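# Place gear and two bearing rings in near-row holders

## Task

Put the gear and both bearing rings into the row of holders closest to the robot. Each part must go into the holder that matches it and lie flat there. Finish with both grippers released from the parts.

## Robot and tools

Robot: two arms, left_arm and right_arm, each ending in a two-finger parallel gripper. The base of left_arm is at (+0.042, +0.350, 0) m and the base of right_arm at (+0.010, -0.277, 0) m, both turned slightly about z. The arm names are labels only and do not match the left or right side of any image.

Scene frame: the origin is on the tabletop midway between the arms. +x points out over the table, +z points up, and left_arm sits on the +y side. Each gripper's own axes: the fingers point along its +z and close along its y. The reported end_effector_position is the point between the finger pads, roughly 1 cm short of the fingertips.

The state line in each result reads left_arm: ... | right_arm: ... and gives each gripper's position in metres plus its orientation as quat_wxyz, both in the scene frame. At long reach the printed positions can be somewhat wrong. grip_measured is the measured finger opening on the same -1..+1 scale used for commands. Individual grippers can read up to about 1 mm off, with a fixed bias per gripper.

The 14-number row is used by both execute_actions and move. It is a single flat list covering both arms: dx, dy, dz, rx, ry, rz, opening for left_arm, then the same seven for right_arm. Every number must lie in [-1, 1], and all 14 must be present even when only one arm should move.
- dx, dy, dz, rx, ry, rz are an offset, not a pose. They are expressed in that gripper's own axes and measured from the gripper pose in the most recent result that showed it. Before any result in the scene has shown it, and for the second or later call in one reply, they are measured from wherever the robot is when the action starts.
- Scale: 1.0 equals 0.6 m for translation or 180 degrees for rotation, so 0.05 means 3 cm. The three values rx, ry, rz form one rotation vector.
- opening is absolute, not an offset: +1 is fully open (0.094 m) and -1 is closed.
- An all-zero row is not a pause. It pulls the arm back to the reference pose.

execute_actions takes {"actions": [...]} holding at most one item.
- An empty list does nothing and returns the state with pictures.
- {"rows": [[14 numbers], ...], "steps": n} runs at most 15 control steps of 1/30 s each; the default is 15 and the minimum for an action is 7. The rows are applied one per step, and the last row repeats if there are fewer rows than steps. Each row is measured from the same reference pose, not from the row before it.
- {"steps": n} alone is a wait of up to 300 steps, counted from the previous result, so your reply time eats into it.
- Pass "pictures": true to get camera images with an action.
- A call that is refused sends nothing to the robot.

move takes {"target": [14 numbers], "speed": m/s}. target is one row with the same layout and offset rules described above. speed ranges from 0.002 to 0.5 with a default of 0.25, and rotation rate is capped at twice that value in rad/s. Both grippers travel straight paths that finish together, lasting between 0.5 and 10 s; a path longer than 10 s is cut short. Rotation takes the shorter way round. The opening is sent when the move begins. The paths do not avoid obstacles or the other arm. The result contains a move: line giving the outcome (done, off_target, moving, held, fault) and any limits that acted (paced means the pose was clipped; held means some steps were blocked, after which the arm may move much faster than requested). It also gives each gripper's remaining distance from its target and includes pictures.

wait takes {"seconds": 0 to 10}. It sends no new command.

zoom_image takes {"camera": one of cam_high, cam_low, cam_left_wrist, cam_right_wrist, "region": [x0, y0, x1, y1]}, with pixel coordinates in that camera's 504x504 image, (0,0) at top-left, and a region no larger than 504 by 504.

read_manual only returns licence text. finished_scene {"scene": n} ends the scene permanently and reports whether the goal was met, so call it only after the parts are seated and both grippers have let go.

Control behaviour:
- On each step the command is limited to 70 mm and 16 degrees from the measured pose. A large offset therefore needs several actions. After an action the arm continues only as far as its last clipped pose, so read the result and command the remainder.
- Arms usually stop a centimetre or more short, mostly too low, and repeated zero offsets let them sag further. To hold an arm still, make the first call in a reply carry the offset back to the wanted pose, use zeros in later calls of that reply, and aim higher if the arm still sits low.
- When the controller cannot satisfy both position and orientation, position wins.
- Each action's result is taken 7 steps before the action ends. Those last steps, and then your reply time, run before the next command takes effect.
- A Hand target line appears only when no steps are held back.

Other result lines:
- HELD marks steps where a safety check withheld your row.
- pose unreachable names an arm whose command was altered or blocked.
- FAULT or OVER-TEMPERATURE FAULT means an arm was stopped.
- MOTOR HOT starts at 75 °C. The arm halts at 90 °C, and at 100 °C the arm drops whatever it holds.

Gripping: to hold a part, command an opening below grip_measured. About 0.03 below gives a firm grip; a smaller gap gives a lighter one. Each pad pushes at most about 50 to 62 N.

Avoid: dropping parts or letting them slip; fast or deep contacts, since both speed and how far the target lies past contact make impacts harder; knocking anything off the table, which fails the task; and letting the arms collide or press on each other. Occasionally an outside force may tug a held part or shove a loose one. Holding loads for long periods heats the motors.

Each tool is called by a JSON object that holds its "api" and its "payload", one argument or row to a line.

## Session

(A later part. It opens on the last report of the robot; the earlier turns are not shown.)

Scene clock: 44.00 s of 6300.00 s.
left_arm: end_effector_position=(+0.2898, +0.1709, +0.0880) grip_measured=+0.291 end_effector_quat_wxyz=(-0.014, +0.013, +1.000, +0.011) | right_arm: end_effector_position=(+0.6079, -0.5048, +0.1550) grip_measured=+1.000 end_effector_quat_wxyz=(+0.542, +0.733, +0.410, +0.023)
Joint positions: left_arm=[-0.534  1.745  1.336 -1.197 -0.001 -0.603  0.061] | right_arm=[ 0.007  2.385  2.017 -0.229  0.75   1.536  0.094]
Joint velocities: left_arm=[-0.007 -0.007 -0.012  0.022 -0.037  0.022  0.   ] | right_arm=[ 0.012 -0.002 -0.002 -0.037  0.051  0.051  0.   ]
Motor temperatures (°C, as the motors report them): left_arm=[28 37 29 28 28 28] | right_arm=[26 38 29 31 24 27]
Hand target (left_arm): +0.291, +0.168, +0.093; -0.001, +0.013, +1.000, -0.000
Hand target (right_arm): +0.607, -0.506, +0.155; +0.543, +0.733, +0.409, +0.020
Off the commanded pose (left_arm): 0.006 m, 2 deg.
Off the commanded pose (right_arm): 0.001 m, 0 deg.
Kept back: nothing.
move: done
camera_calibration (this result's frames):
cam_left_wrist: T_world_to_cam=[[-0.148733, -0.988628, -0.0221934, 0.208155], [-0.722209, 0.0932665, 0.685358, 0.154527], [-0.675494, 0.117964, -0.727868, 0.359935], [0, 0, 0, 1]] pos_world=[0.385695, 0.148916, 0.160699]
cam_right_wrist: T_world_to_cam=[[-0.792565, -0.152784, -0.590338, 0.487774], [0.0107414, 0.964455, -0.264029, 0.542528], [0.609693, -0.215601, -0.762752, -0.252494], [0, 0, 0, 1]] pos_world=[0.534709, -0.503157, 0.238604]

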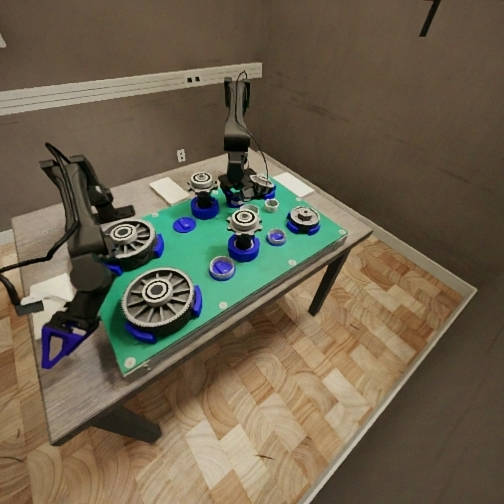

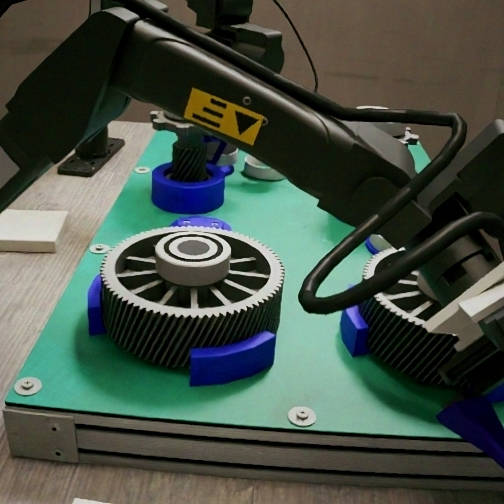

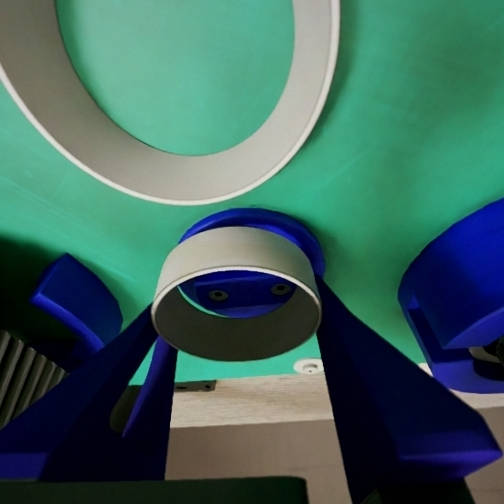

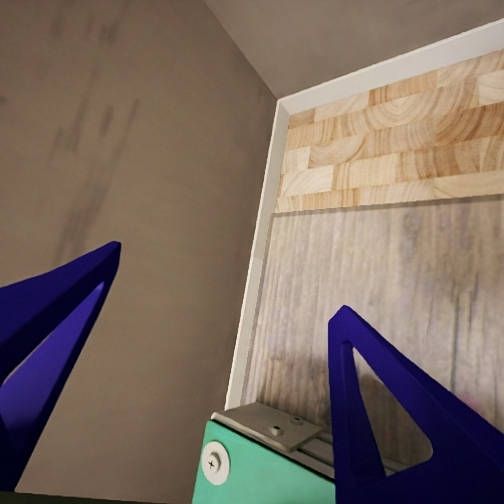

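{"api": "move", "payload": {
  "target": [-0.012,-0.022,-0.012,0.007,-0.009,0,0.27,0,0,0,0,0,0,1],
  "speed": 0.03
}}

Scene clock: 45.17 s of 6300.00 s.
left_arm: end_effector_position=(+0.2911, +0.1661, +0.0889) grip_measured=+0.291 end_effector_quat_wxyz=(-0.012, +0.014, +1.000, +0.009) | right_arm: end_effector_position=(+0.6087, -0.5041, +0.1546) grip_measured=+1.000 end_effector_quat_wxyz=(+0.541, +0.733, +0.412, +0.025)
Joint positions: left_arm=[-0.544  1.753  1.35  -1.197 -0.001 -0.612  0.061] | right_arm=[ 0.007  2.385  2.017 -0.229  0.743  1.536  0.094]
Joint velocities: left_arm=[-0.002 -0.027 -0.012  0.007  0.022 -0.066  0.001] | right_arm=[ 0.002 -0.002 -0.007  0.007  0.022  0.007  0.   ]
Motor temperatures (°C, as the motors report them): left_arm=[28 37 29 28 28 28] | right_arm=[26 38 29 31 24 27]
Hand target (left_arm): +0.297, +0.158, +0.095; +0.000, +0.013, +1.000, -0.001
Hand target (right_arm): +0.608, -0.505, +0.155; +0.542, +0.733, +0.410, +0.023
Off the commanded pose (left_arm): 0.012 m, 2 deg.
Off the commanded pose (right_arm): 0.001 m, 0 deg.
Kept back: nothing.
move: off_target (left_arm)
camera_calibration (this result's frames):
cam_left_wrist: T_world_to_cam=[[-0.149385, -0.988588, -0.0194474, 0.203568], [-0.725259, 0.0961825, 0.681725, 0.155988], [-0.672074, 0.115944, -0.73135, 0.361635], [0, 0, 0, 1]] pos_world=[0.386587, 0.144313, 0.162099]
cam_right_wrist: T_world_to_cam=[[-0.791367, -0.154914, -0.591389, 0.486607], [0.0057291, 0.96544, -0.260562, 0.544717], [0.611315, -0.209589, -0.763129, -0.251052], [0, 0, 0, 1]] pos_world=[0.535436, -0.503127, 0.238122]

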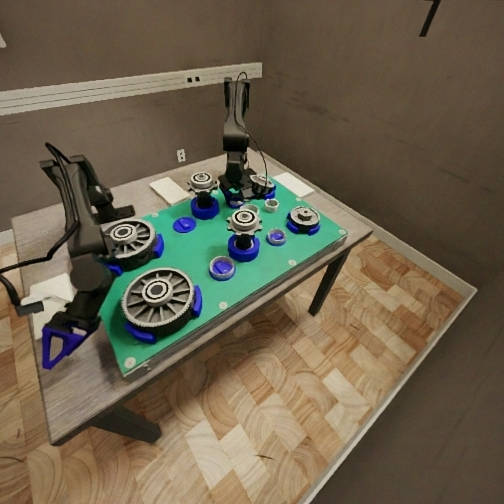

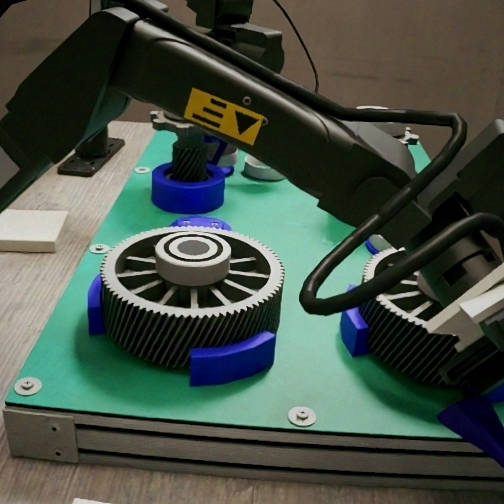

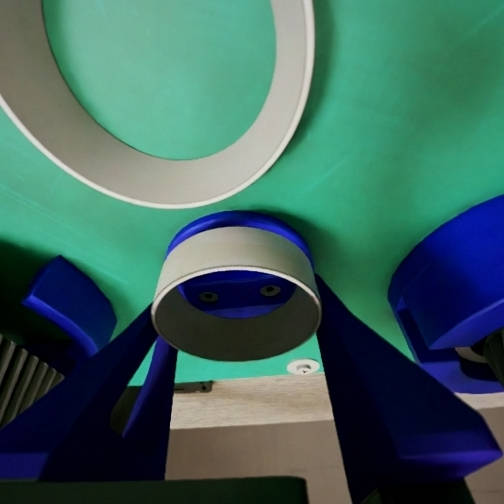

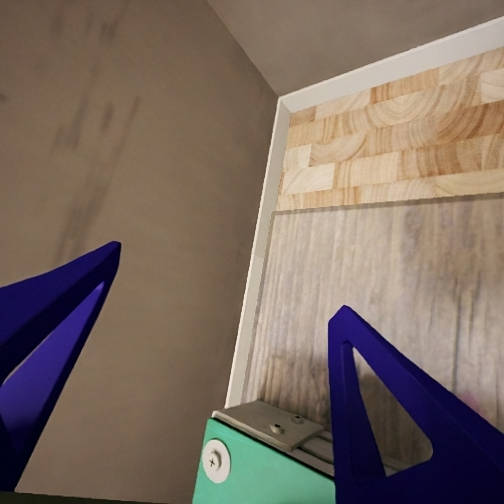

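{"api": "move", "payload": {
  "target": [-0.006,0,0.018,0,0,0,0.27,0,0,0,0,0,0,1],
  "speed": 0.03
}}

{"api": "move", "payload": {
  "target": [0,0,0,0,0,0,0.8,0,0,0,0,0,0,1]
}}

{"api": "move", "payload": {
  "target": [0,0,-0.09,0,0,0,1,0,0,0,0,0,0,1]
}}

Scene clock: 46.70 s of 6300.00 s.
left_arm: end_effector_position=(+0.2932, +0.1640, +0.0871) grip_measured=+0.291 end_effector_quat_wxyz=(-0.010, +0.013, +1.000, +0.006) | right_arm: end_effector_position=(+0.6095, -0.5034, +0.1541) grip_measured=+1.000 end_effector_quat_wxyz=(+0.540, +0.733, +0.414, +0.028)
Joint positions: left_arm=[-0.544  1.759  1.35  -1.184  0.001 -0.613  0.061] | right_arm=[ 0.007  2.385  2.017 -0.229  0.737  1.536  0.094]
Joint velocities: left_arm=[-0.012 -0.002  0.012  0.037 -0.037 -0.007 -0.   ] | right_arm=[ 0.007  0.002 -0.002 -0.037  0.007  0.022  0.   ]
Motor temperatures (°C, as the motors report them): left_arm=[28 36 29 28 28 28] | right_arm=[26 39 29 31 24 27]
Hand target (left_arm): +0.294, +0.166, +0.078; -0.012, +0.014, +1.000, +0.009
Hand target (right_arm): +0.609, -0.504, +0.155; +0.541, +0.733, +0.412, +0.025
Off the commanded pose (left_arm): 0.009 m, 0 deg.
Off the commanded pose (right_arm): 0.001 m, 0 deg.
Kept back: nothing.
move: done
camera_calibration (this result's frames):
cam_left_wrist: T_world_to_cam=[[-0.148507, -0.988804, -0.0145511, 0.201198], [-0.728318, 0.0994075, 0.677991, 0.15964], [-0.668954, 0.111284, -0.734927, 0.362208], [0, 0, 0, 1]] pos_world=[0.388448, 0.142768, 0.16089]
cam_right_wrist: T_world_to_cam=[[-0.790156, -0.157033, -0.592447, 0.485439], [0.000709436, 0.966386, -0.257096, 0.546896], [0.612905, -0.203566, -0.763484, -0.249594], [0, 0, 0, 1]] pos_world=[0.536163, -0.503091, 0.23764]

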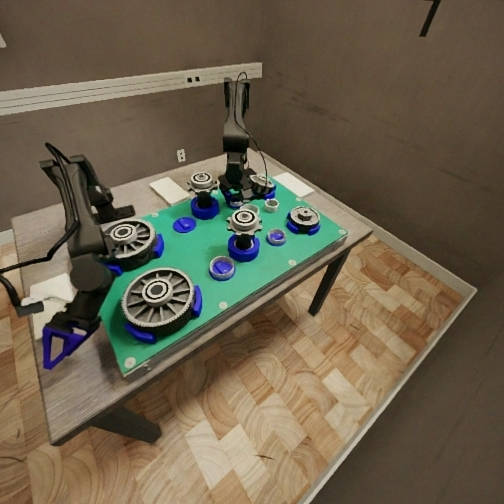

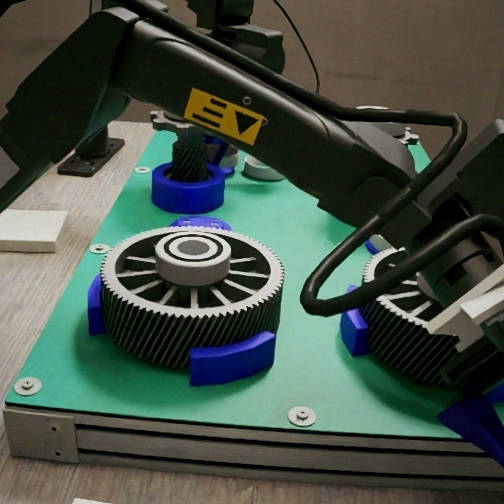

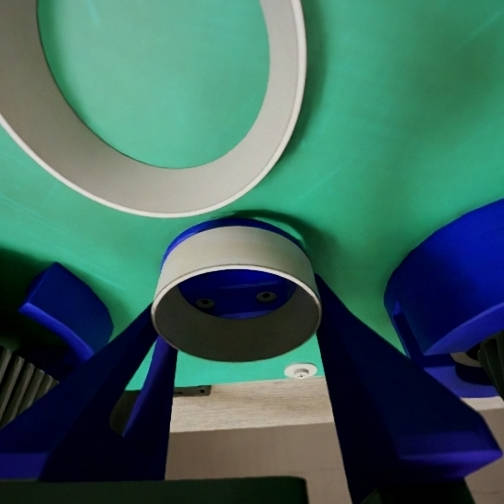

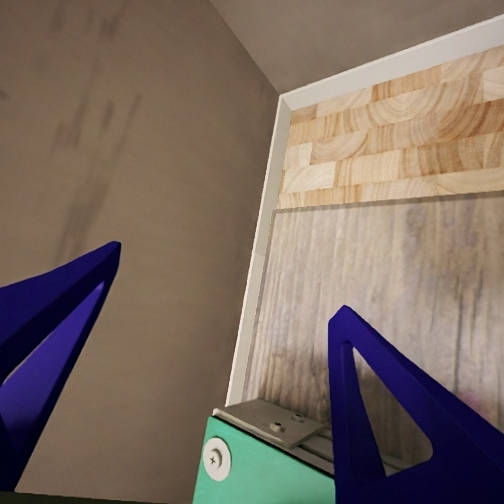

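Scene clock: 47.20 s of 6300.00 s.
left_arm: end_effector_position=(+0.2932, +0.1639, +0.0871) grip_measured=+0.798 end_effector_quat_wxyz=(-0.010, +0.013, +1.000, +0.006) | right_arm: end_effector_position=(+0.6103, -0.5027, +0.1537) grip_measured=+1.000 end_effector_quat_wxyz=(+0.538, +0.733, +0.415, +0.030)
Joint positions: left_arm=[-0.544  1.759  1.35  -1.184  0.002 -0.613  0.084] | right_arm=[ 0.007  2.385  2.017 -0.229  0.73   1.536  0.094]
Joint velocities: left_arm=[ 0.002 -0.012  0.002 -0.022 -0.037 -0.037 -0.001] | right_arm=[-0.002 -0.007 -0.012  0.037  0.066  0.007  0.   ]
Motor temperatures (°C, as the motors report them): left_arm=[28 36 29 28 28 28] | right_arm=[26 39 29 31 24 27]
Hand target (left_arm): +0.293, +0.164, +0.087; -0.010, +0.013, +1.000, +0.006
Hand target (right_arm): +0.609, -0.503, +0.154; +0.540, +0.733, +0.414, +0.028
Off the commanded pose (left_arm): 0.000 m, 0 deg.
Off the commanded pose (right_arm): 0.001 m, 0 deg.
Kept back: nothing.
move: done
camera_calibration (this result's frames):
cam_left_wrist: T_world_to_cam=[[-0.148496, -0.988816, -0.0138784, 0.201018], [-0.728011, 0.0998099, 0.678261, 0.159412], [-0.66929, 0.110823, -0.73469, 0.36232], [0, 0, 0, 1]] pos_world=[0.388401, 0.142705, 0.16086]
cam_right_wrist: T_world_to_cam=[[-0.788859, -0.158782, -0.593709, 0.484408], [-0.0037932, 0.967288, -0.253652, 0.548794], [0.614563, -0.197844, -0.763656, -0.248324], [0, 0, 0, 1]] pos_world=[0.536822, -0.503056, 0.237166]

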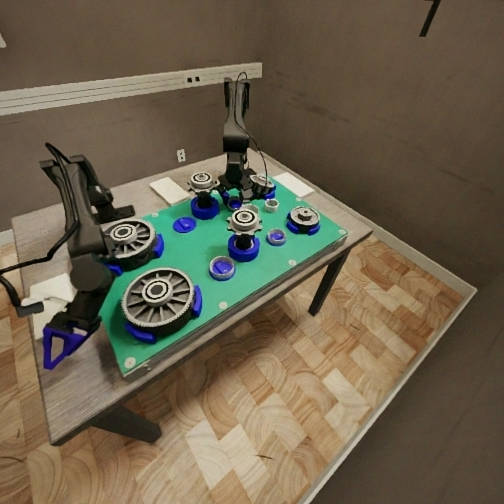

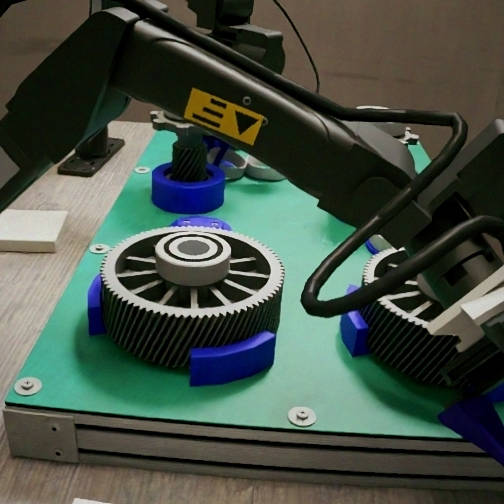

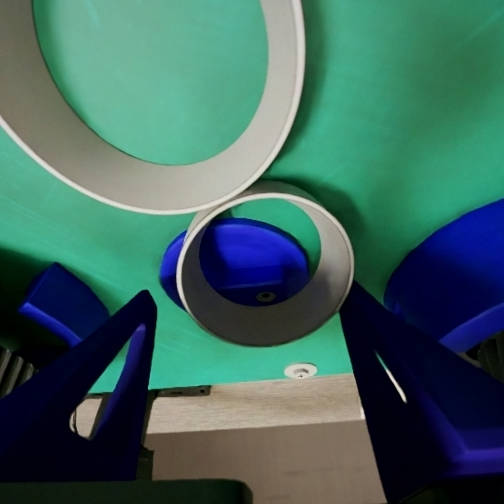

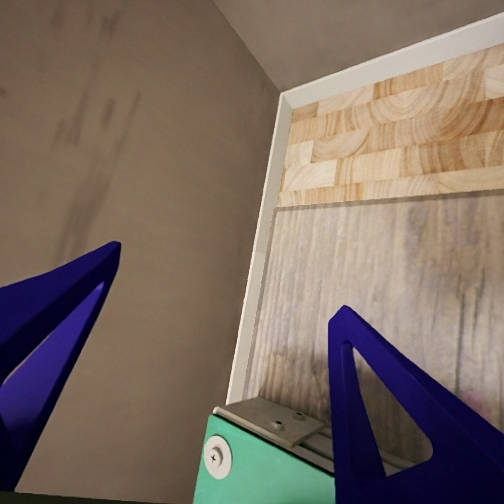

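Scene clock: 47.97 s of 6300.00 s.
left_arm: end_effector_position=(+0.2954, +0.1671, +0.1140) grip_measured=+1.000 end_effector_quat_wxyz=(-0.018, +0.013, +0.999, +0.029) | right_arm: end_effector_position=(+0.6110, -0.5019, +0.1533) grip_measured=+1.000 end_effector_quat_wxyz=(+0.537, +0.732, +0.417, +0.032)
Joint positions: left_arm=[-0.547  1.785  1.486 -1.335 -0.025 -0.617  0.094] | right_arm=[ 0.007  2.385  2.017 -0.229  0.724  1.536  0.094]
Joint velocities: left_arm=[-0.017  0.007  0.007 -0.051 -0.007 -0.007  0.   ] | right_arm=[-0.002 -0.012 -0.002 -0.081  0.037  0.022  0.   ]
Motor temperatures (°C, as the motors report them): left_arm=[28 36 29 28 28 28] | right_arm=[26 39 29 31 24 27]
Hand target (left_arm): +0.294, +0.165, +0.140; -0.009, +0.013, +1.000, +0.006
Hand target (right_arm): +0.610, -0.503, +0.154; +0.538, +0.732, +0.416, +0.030
Off the commanded pose (left_arm): 0.027 m, 3 deg.
Off the commanded pose (right_arm): 0.001 m, 0 deg.
Kept back: nothing.
move: off_target (left_arm)
camera_calibration (this result's frames):
cam_left_wrist: T_world_to_cam=[[-0.149448, -0.987141, -0.0567348, 0.209764], [-0.717154, 0.0687141, 0.693519, 0.142727], [-0.680702, 0.144332, -0.718201, 0.379053], [0, 0, 0, 1]] pos_world=[0.391728, 0.142549, 0.185153]
cam_right_wrist: T_world_to_cam=[[-0.787626, -0.16088, -0.594779, 0.48324], [-0.00882693, 0.968158, -0.250185, 0.550952], [0.61609, -0.191802, -0.763967, -0.246837], [0, 0, 0, 1]] pos_world=[0.537549, -0.503009, 0.236686]

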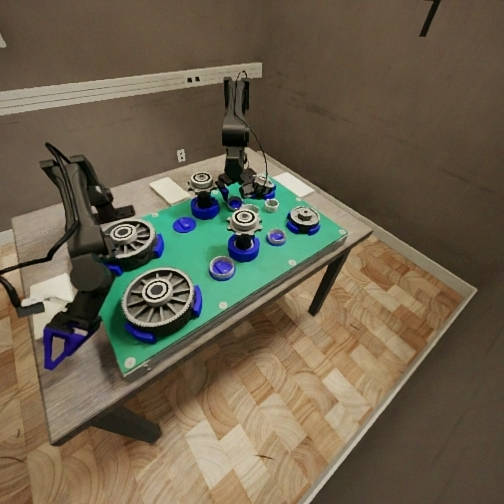

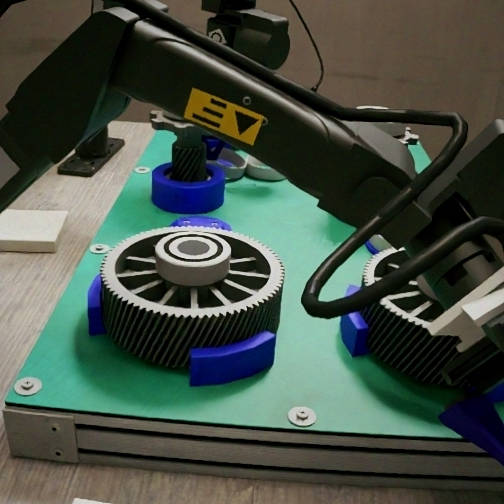

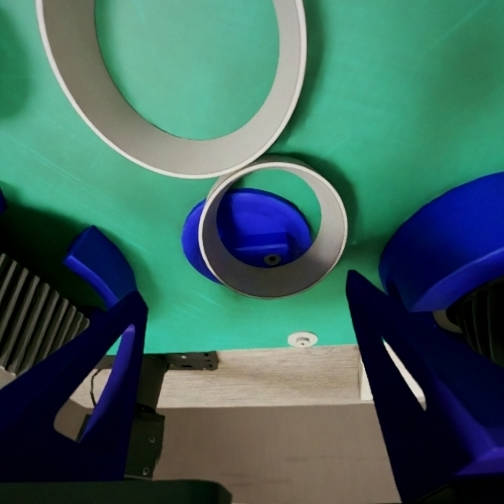

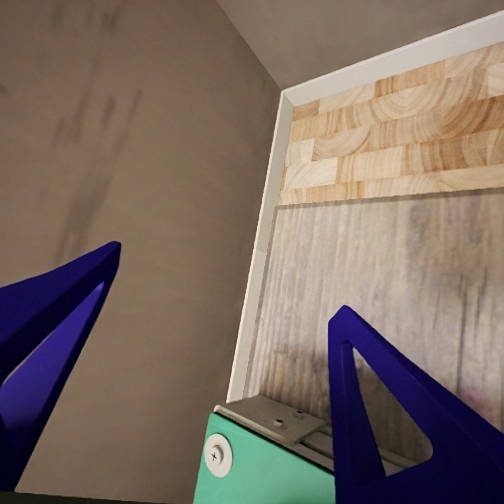

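{"api": "move", "payload": {
  "target": [-0.018,-0.03,0.0,0.018,-0.011,0,0.72,0,0,0,0,0,0,1],
  "speed": 0.06
}}

{"api": "move", "payload": {
  "target": [0,-0.005,0.04,0,0,0,0.72,0,0,0,0,0,0,1],
  "speed": 0.05
}}

Scene clock: 49.13 s of 6300.00 s.
left_arm: end_effector_position=(+0.2977, +0.1621, +0.1125) grip_measured=+0.721 end_effector_quat_wxyz=(-0.016, +0.012, +1.000, +0.018) | right_arm: end_effector_position=(+0.6118, -0.5012, +0.1529) grip_measured=+1.000 end_effector_quat_wxyz=(+0.536, +0.732, +0.419, +0.035)
Joint positions: left_arm=[-0.548  1.788  1.486 -1.315 -0.011 -0.619  0.081] | right_arm=[ 0.007  2.385  2.017 -0.229  0.718  1.536  0.094]
Joint velocities: left_arm=[-0.002 -0.002 -0.002 -0.007 -0.022 -0.037  0.001] | right_arm=[-0.007 -0.007 -0.022 -0.081 -0.037 -0.066  0.   ]
Motor temperatures (°C, as the motors report them): left_arm=[28 36 29 28 28 28] | right_arm=[26 39 29 31 24 27]
Hand target (left_arm): +0.305, +0.149, +0.113; -0.001, +0.013, +1.000, +0.000
Hand target (right_arm): +0.611, -0.502, +0.153; +0.537, +0.732, +0.417, +0.033
Off the commanded pose (left_arm): 0.015 m, 3 deg.
Off the commanded pose (right_arm): 0.001 m, 0 deg.
Kept back: nothing.
move: off_target (left_arm)
camera_calibration (this result's frames):
cam_left_wrist: T_world_to_cam=[[-0.147348, -0.988399, -0.0368135, 0.202386], [-0.720371, 0.0817377, 0.688756, 0.145138], [-0.677757, 0.128006, -0.724058, 0.382769], [0, 0, 0, 1]] pos_world=[0.393798, 0.139179, 0.184633]
cam_right_wrist: T_world_to_cam=[[-0.786237, -0.162727, -0.596114, 0.482141], [-0.0136399, 0.969037, -0.246537, 0.552957], [0.617775, -0.185705, -0.764112, -0.24545], [0, 0, 0, 1]] pos_world=[0.538252, -0.50296, 0.236184]

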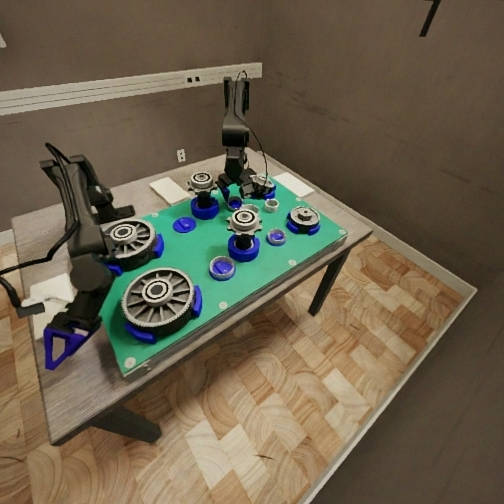

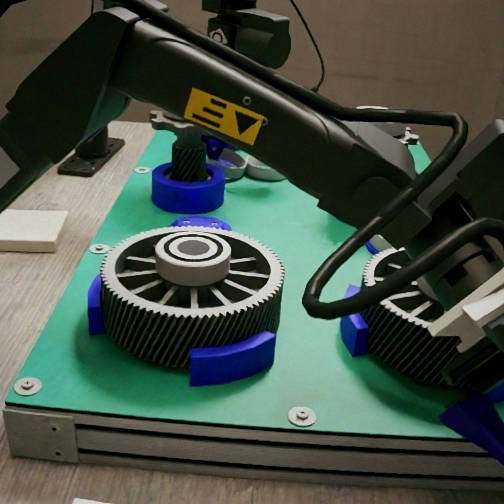

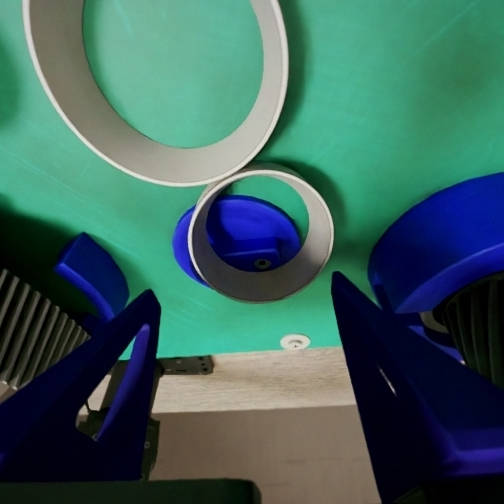

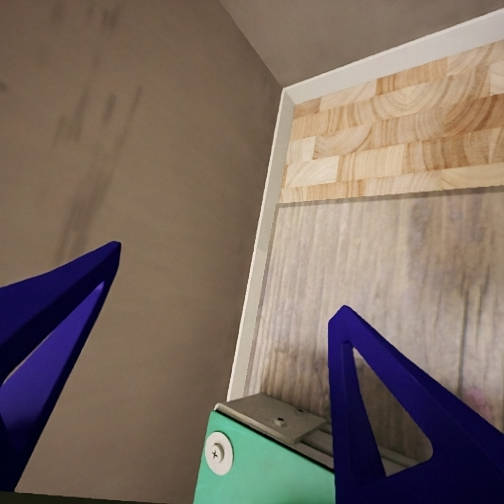

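Scene clock: 50.07 s of 6300.00 s.
left_arm: end_effector_position=(+0.2979, +0.1619, +0.0940) grip_measured=+0.721 end_effector_quat_wxyz=(-0.015, +0.012, +1.000, +0.018) | right_arm: end_effector_position=(+0.6125, -0.5005, +0.1525) grip_measured=+1.000 end_effector_quat_wxyz=(+0.535, +0.732, +0.420, +0.037)
Joint positions: left_arm=[-0.548  1.795  1.421 -1.242 -0.011 -0.619  0.081] | right_arm=[ 0.007  2.385  2.017 -0.229  0.711  1.536  0.094]
Joint velocities: left_arm=[-0.017 -0.002 -0.002  0.066  0.022 -0.051  0.   ] | right_arm=[-0.007 -0.002 -0.017  0.037 -0.066  0.007  0.   ]
Motor temperatures (°C, as the motors report them): left_arm=[28 36 29 28 28 28] | right_arm=[26 39 29 31 24 27]
Hand target (left_arm): +0.297, +0.160, +0.089; -0.016, +0.012, +1.000, +0.018
Hand target (right_arm): +0.612, -0.501, +0.153; +0.536, +0.732, +0.419, +0.035
Off the commanded pose (left_arm): 0.006 m, 0 deg.
Off the commanded pose (right_arm): 0.001 m, 0 deg.
Kept back: nothing.
move: done
camera_calibration (this result's frames):
cam_left_wrist: T_world_to_cam=[[-0.147305, -0.988438, -0.035935, 0.20143], [-0.720846, 0.0824074, 0.688179, 0.158113], [-0.677261, 0.127276, -0.72465, 0.36954], [0, 0, 0, 1]] pos_world=[0.393922, 0.139038, 0.166215]
cam_right_wrist: T_world_to_cam=[[-0.785056, -0.16468, -0.597133, 0.481041], [-0.0183902, 0.969783, -0.243274, 0.554968], [0.619152, -0.180002, -0.764363, -0.244022], [0, 0, 0, 1]] pos_world=[0.538936, -0.502906, 0.235733]

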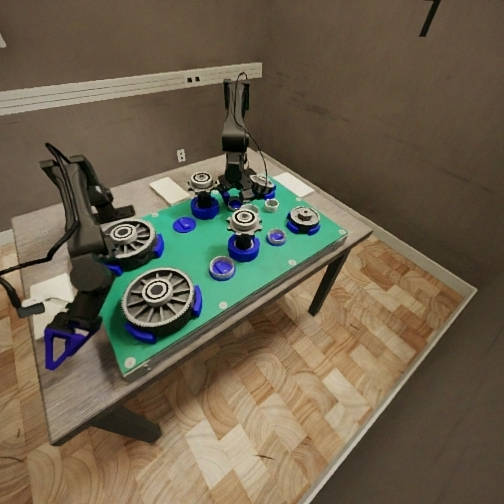

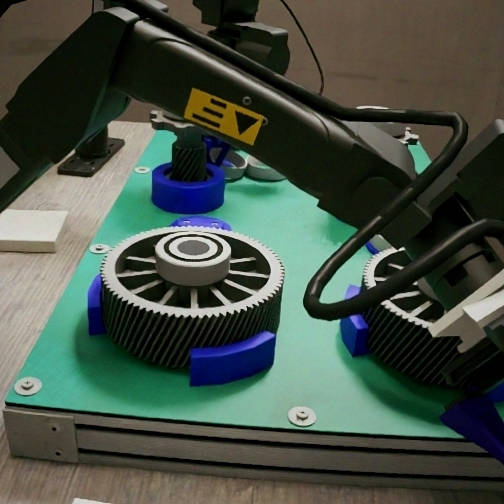

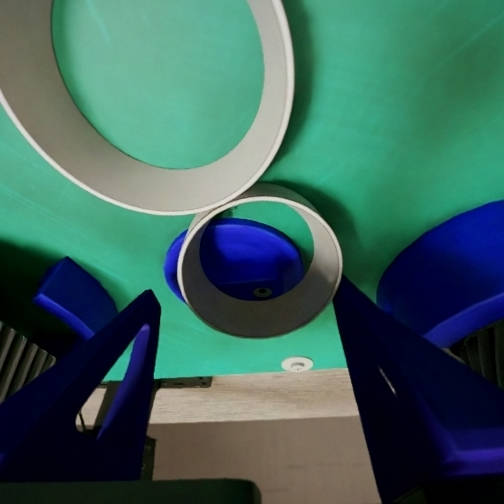

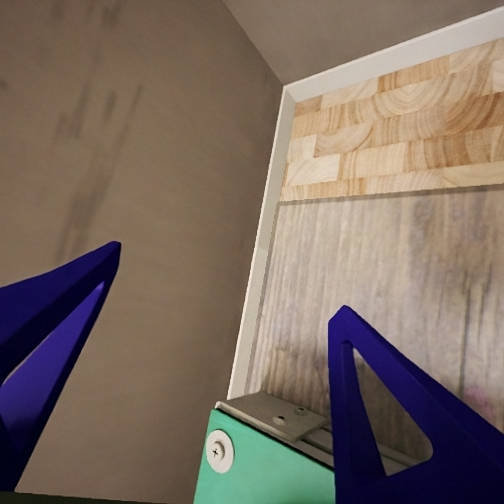

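{"api": "move", "payload": {
  "target": [-0.03,-0.012,0.012,0,0,0,0.9,0,0,0,0,0,0,1],
  "speed": 0.04
}}

{"api": "move", "payload": {
  "target": [0,0,0.005,0,0,0,0.27,0,0,0,0,0,0,1]
}}

Scene clock: 51.07 s of 6300.00 s.
left_arm: end_effector_position=(+0.3049, +0.1566, +0.0826) grip_measured=+0.898 end_effector_quat_wxyz=(-0.027, +0.014, +0.999, +0.026) | right_arm: end_effector_position=(+0.6133, -0.4997, +0.1520) grip_measured=+1.000 end_effector_quat_wxyz=(+0.533, +0.732, +0.422, +0.040)
Joint positions: left_arm=[-0.548  1.862  1.457 -1.241 -0.011 -0.615  0.089] | right_arm=[ 0.007  2.385  2.017 -0.229  0.705  1.537  0.094]
Joint velocities: left_arm=[-0.002  0.007  0.002 -0.051  0.11  -0.022 -0.001] | right_arm=[-0.012 -0.002 -0.017  0.037 -0.022 -0.022  0.   ]
Motor temperatures (°C, as the motors report them): left_arm=[28 35 29 28 28 28] | right_arm=[26 39 29 31 24 27]
Hand target (left_arm): +0.315, +0.155, +0.087; -0.015, +0.012, +1.000, +0.018
Hand target (right_arm): +0.613, -0.500, +0.152; +0.535, +0.732, +0.420, +0.037
Off the commanded pose (left_arm): 0.011 m, 2 deg.
Off the commanded pose (right_arm): 0.001 m, 0 deg.
Kept back: nothing.
move: off_target (left_arm)
camera_calibration (this result's frames):
cam_left_wrist: T_world_to_cam=[[-0.151673, -0.987201, -0.0492981, 0.199116], [-0.704512, 0.0729888, 0.705928, 0.166491], [-0.693295, 0.141801, -0.706565, 0.367754], [0, 0, 0, 1]] pos_world=[0.402457, 0.132267, 0.152128]
cam_right_wrist: T_world_to_cam=[[-0.783646, -0.166501, -0.598478, 0.479943], [-0.0232169, 0.970588, -0.239625, 0.556953], [0.620773, -0.173887, -0.764463, -0.242605], [0, 0, 0, 1]] pos_world=[0.539639, -0.502846, 0.235233]

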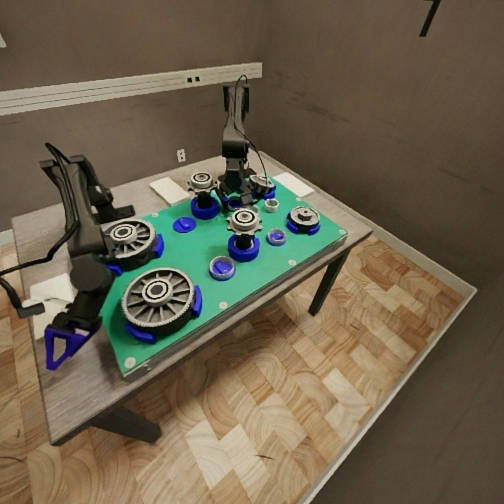

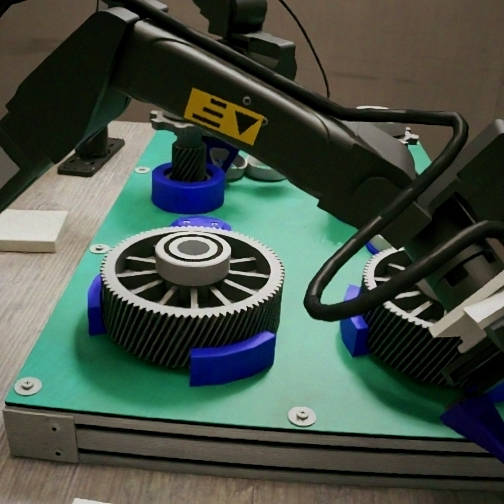

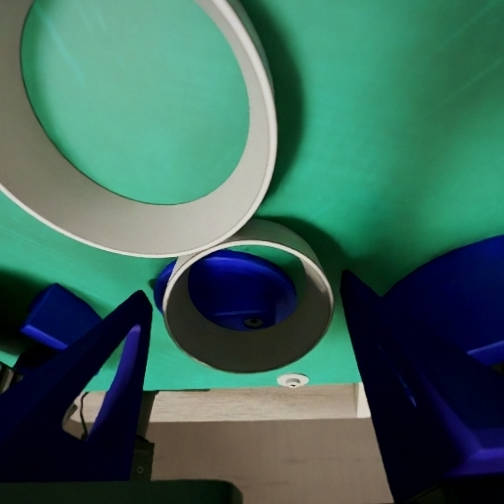

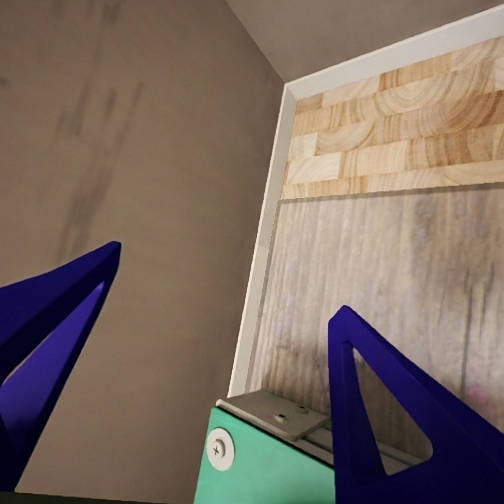

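Scene clock: 51.77 s of 6300.00 s.
left_arm: end_effector_position=(+0.3049, +0.1597, +0.0827) grip_measured=+0.294 end_effector_quat_wxyz=(-0.027, +0.014, +0.999, +0.032) | right_arm: end_effector_position=(+0.6140, -0.4990, +0.1516) grip_measured=+1.000 end_effector_quat_wxyz=(+0.532, +0.732, +0.424, +0.042)
Joint positions: left_arm=[-0.546  1.862  1.457 -1.248 -0.021 -0.614  0.061] | right_arm=[ 0.007  2.385  2.017 -0.229  0.699  1.537  0.094]
Joint velocities: left_arm=[-0.012 -0.022  0.002  0.022 -0.051 -0.066 -0.   ] | right_arm=[ 0.017  0.002 -0.007 -0.051 -0.022 -0.11   0.   ]
Motor temperatures (°C, as the motors report them): left_arm=[28 35 29 28 28 28] | right_arm=[26 39 29 31 24 27]
Hand target (left_arm): +0.305, +0.157, +0.080; -0.027, +0.014, +0.999, +0.026
Hand target (right_arm): +0.613, -0.500, +0.152; +0.533, +0.732, +0.422, +0.040
Off the commanded pose (left_arm): 0.004 m, 1 deg.
Off the commanded pose (right_arm): 0.001 m, 0 deg.
Kept back: nothing.
move: done
camera_calibration (this result's frames):
cam_left_wrist: T_world_to_cam=[[-0.151692, -0.986501, -0.0616797, 0.203053], [-0.704706, 0.0641826, 0.70659, 0.167578], [-0.693094, 0.15065, -0.70493, 0.365852], [0, 0, 0, 1]] pos_world=[0.402465, 0.134441, 0.152015]
cam_right_wrist: T_world_to_cam=[[-0.782445, -0.168434, -0.599508, 0.478842], [-0.0279789, 0.971262, -0.236362, 0.558944], [0.622091, -0.168167, -0.764672, -0.241149], [0, 0, 0, 1]] pos_world=[0.540323, -0.502782, 0.234783]

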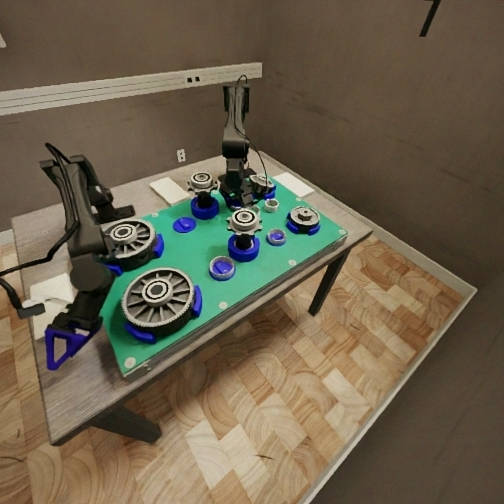

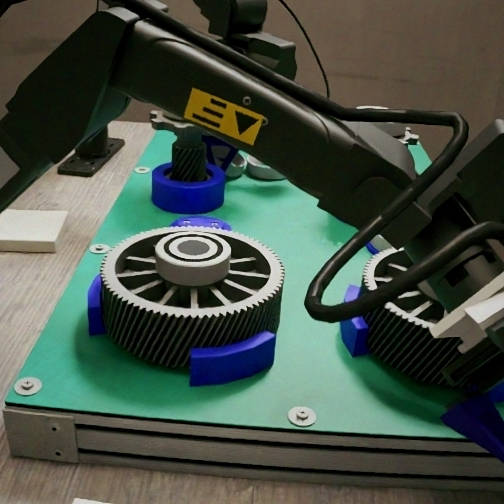

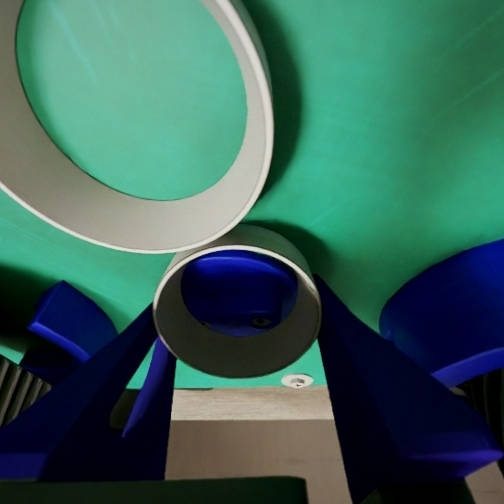

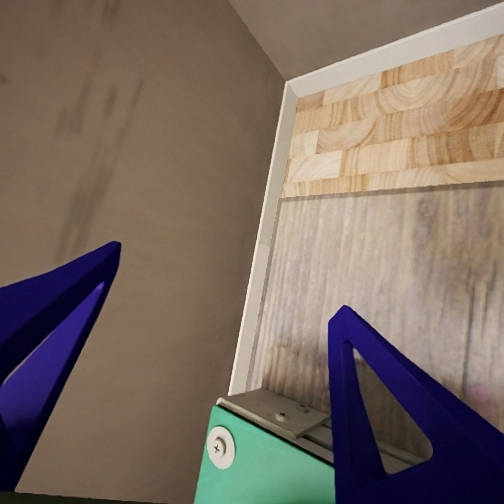

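{"api": "move", "payload": {
  "target": [0.035,0.018,-0.025,0.02,0.09,0,0.27,0,0,0,0,0,0,1],
  "speed": 0.05
}}

Scene clock: 55.30 s of 6300.00 s.
left_arm: end_effector_position=(+0.2857, +0.1691, +0.0959) grip_measured=+0.294 end_effector_quat_wxyz=(-0.157, +0.009, +0.987, +0.005) | right_arm: end_effector_position=(+0.6148, -0.4983, +0.1512) grip_measured=+1.000 end_effector_quat_wxyz=(+0.531, +0.732, +0.425, +0.045)
Joint positions: left_arm=[-0.457  1.957  1.596 -1.488  0.153 -0.512  0.061] | right_arm=[ 0.007  2.385  2.017 -0.229  0.692  1.537  0.094]
Joint velocities: left_arm=[-0.007 -0.022 -0.012 -0.037 -0.125  0.007 -0.001] | right_arm=[ 0.002  0.002 -0.022 -0.007 -0.066 -0.066  0.   ]
Motor temperatures (°C, as the motors report them): left_arm=[28 35 30 28 28 28] | right_arm=[26 39 29 31 24 27]
Hand target (left_arm): +0.285, +0.170, +0.100; -0.168, +0.010, +0.986, +0.002
Hand target (right_arm): +0.614, -0.499, +0.152; +0.532, +0.732, +0.424, +0.042
Off the commanded pose (left_arm): 0.004 m, 1 deg.
Off the commanded pose (right_arm): 0.001 m, 0 deg.
Kept back: nothing.
move: done
camera_calibration (this result's frames):
cam_left_wrist: T_world_to_cam=[[-0.137222, -0.990181, 0.0266947, 0.1982], [-0.498866, 0.0923664, 0.861743, 0.06573], [-0.855747, 0.104933, -0.506642, 0.395564], [0, 0, 0, 1]] pos_world=[0.398491, 0.148675, 0.138476]
cam_right_wrist: T_world_to_cam=[[-0.781016, -0.170229, -0.600863, 0.477747], [-0.0328185, 0.971991, -0.232714, 0.560908], [0.623648, -0.162034, -0.764728, -0.239702], [0, 0, 0, 1]] pos_world=[0.541026, -0.502712, 0.234284]

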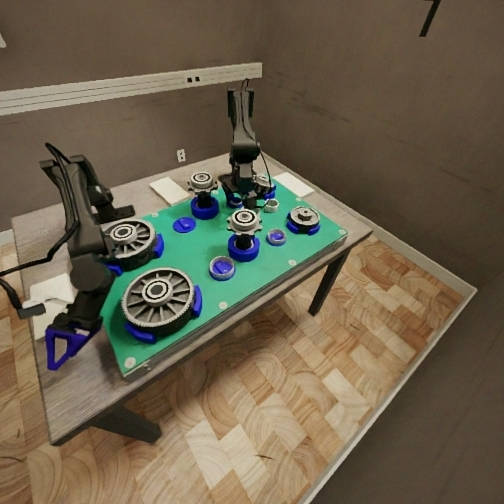

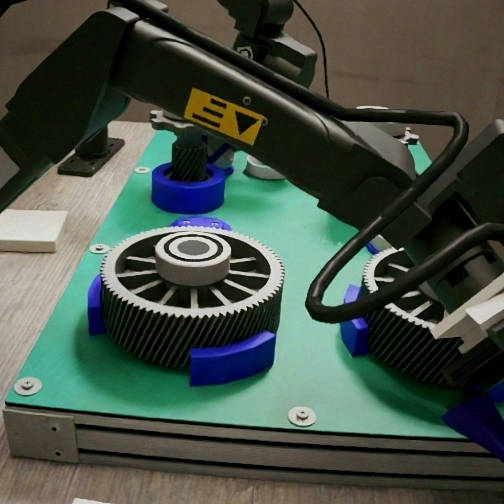

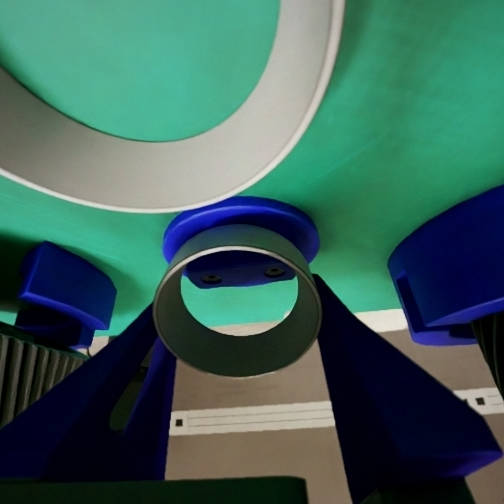

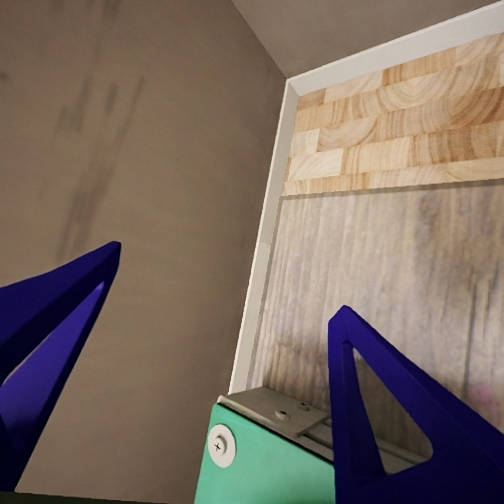

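{"api": "move", "payload": {
  "target": [0.003,-0.006,-0.01,0,-0.16,0,0.27,0,0,0,0,0,0,1],
  "speed": 0.15
}}

Scene clock: 57.77 s of 6300.00 s.
left_arm: end_effector_position=(+0.2843, +0.1681, +0.0954) grip_measured=+0.294 end_effector_quat_wxyz=(+0.075, +0.010, +0.997, +0.010) | right_arm: end_effector_position=(+0.6155, -0.4975, +0.1508) grip_measured=+1.000 end_effector_quat_wxyz=(+0.530, +0.731, +0.427, +0.047)
Joint positions: left_arm=[-0.618  1.6    1.196 -1.064 -0.112 -0.688  0.061] | right_arm=[ 0.007  2.385  2.017 -0.229  0.686  1.537  0.094]
Joint velocities: left_arm=[-0.022 -0.007 -0.002  0.037 -0.066 -0.022 -0.001] | right_arm=[ 0.002 -0.017  0.007  0.037 -0.007  0.037  0.   ]
Motor temperatures (°C, as the motors report them): left_arm=[28 35 29 28 28 28] | right_arm=[26 39 29 31 24 27]
Hand target (left_arm): +0.286, +0.166, +0.100; +0.094, +0.008, +0.996, +0.004
Hand target (right_arm): +0.615, -0.498, +0.151; +0.531, +0.732, +0.425, +0.045
Off the commanded pose (left_arm): 0.007 m, 2 deg.
Off the commanded pose (right_arm): 0.001 m, 0 deg.
Kept back: nothing.
move: done
camera_calibration (this result's frames):
cam_left_wrist: T_world_to_cam=[[-0.137433, -0.989553, -0.0435444, 0.203727], [-0.833274, 0.0917378, 0.545196, 0.190869], [-0.535506, 0.111213, -0.837177, 0.333713], [0, 0, 0, 1]] pos_world=[0.36575, 0.146976, 0.184187]
cam_right_wrist: T_world_to_cam=[[-0.779795, -0.17214, -0.601904, 0.476646], [-0.0375915, 0.972594, -0.229452, 0.562879], [0.624906, -0.156299, -0.764894, -0.23822], [0, 0, 0, 1]] pos_world=[0.54171, -0.502637, 0.233836]

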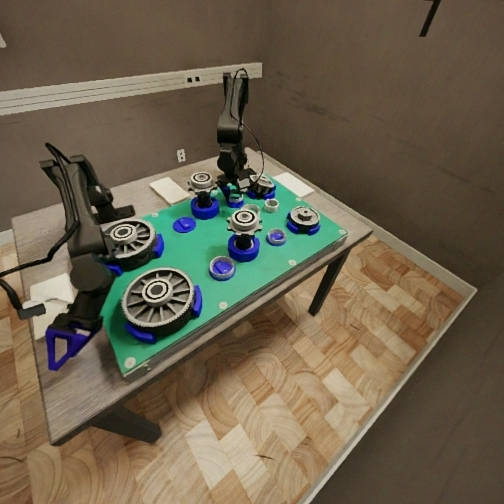

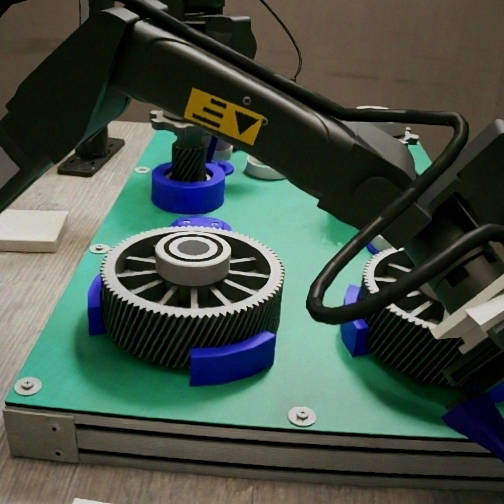

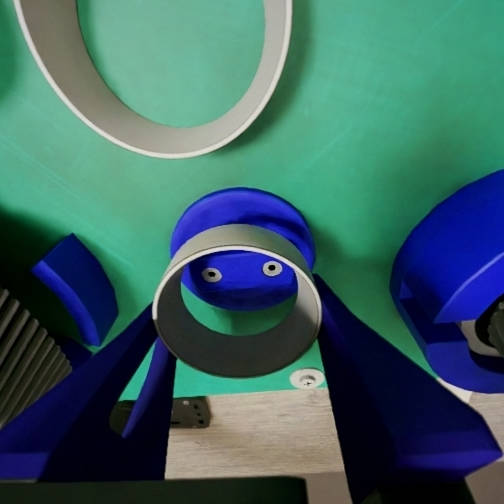

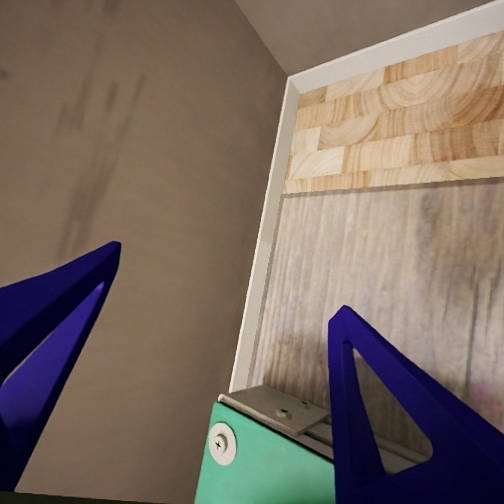

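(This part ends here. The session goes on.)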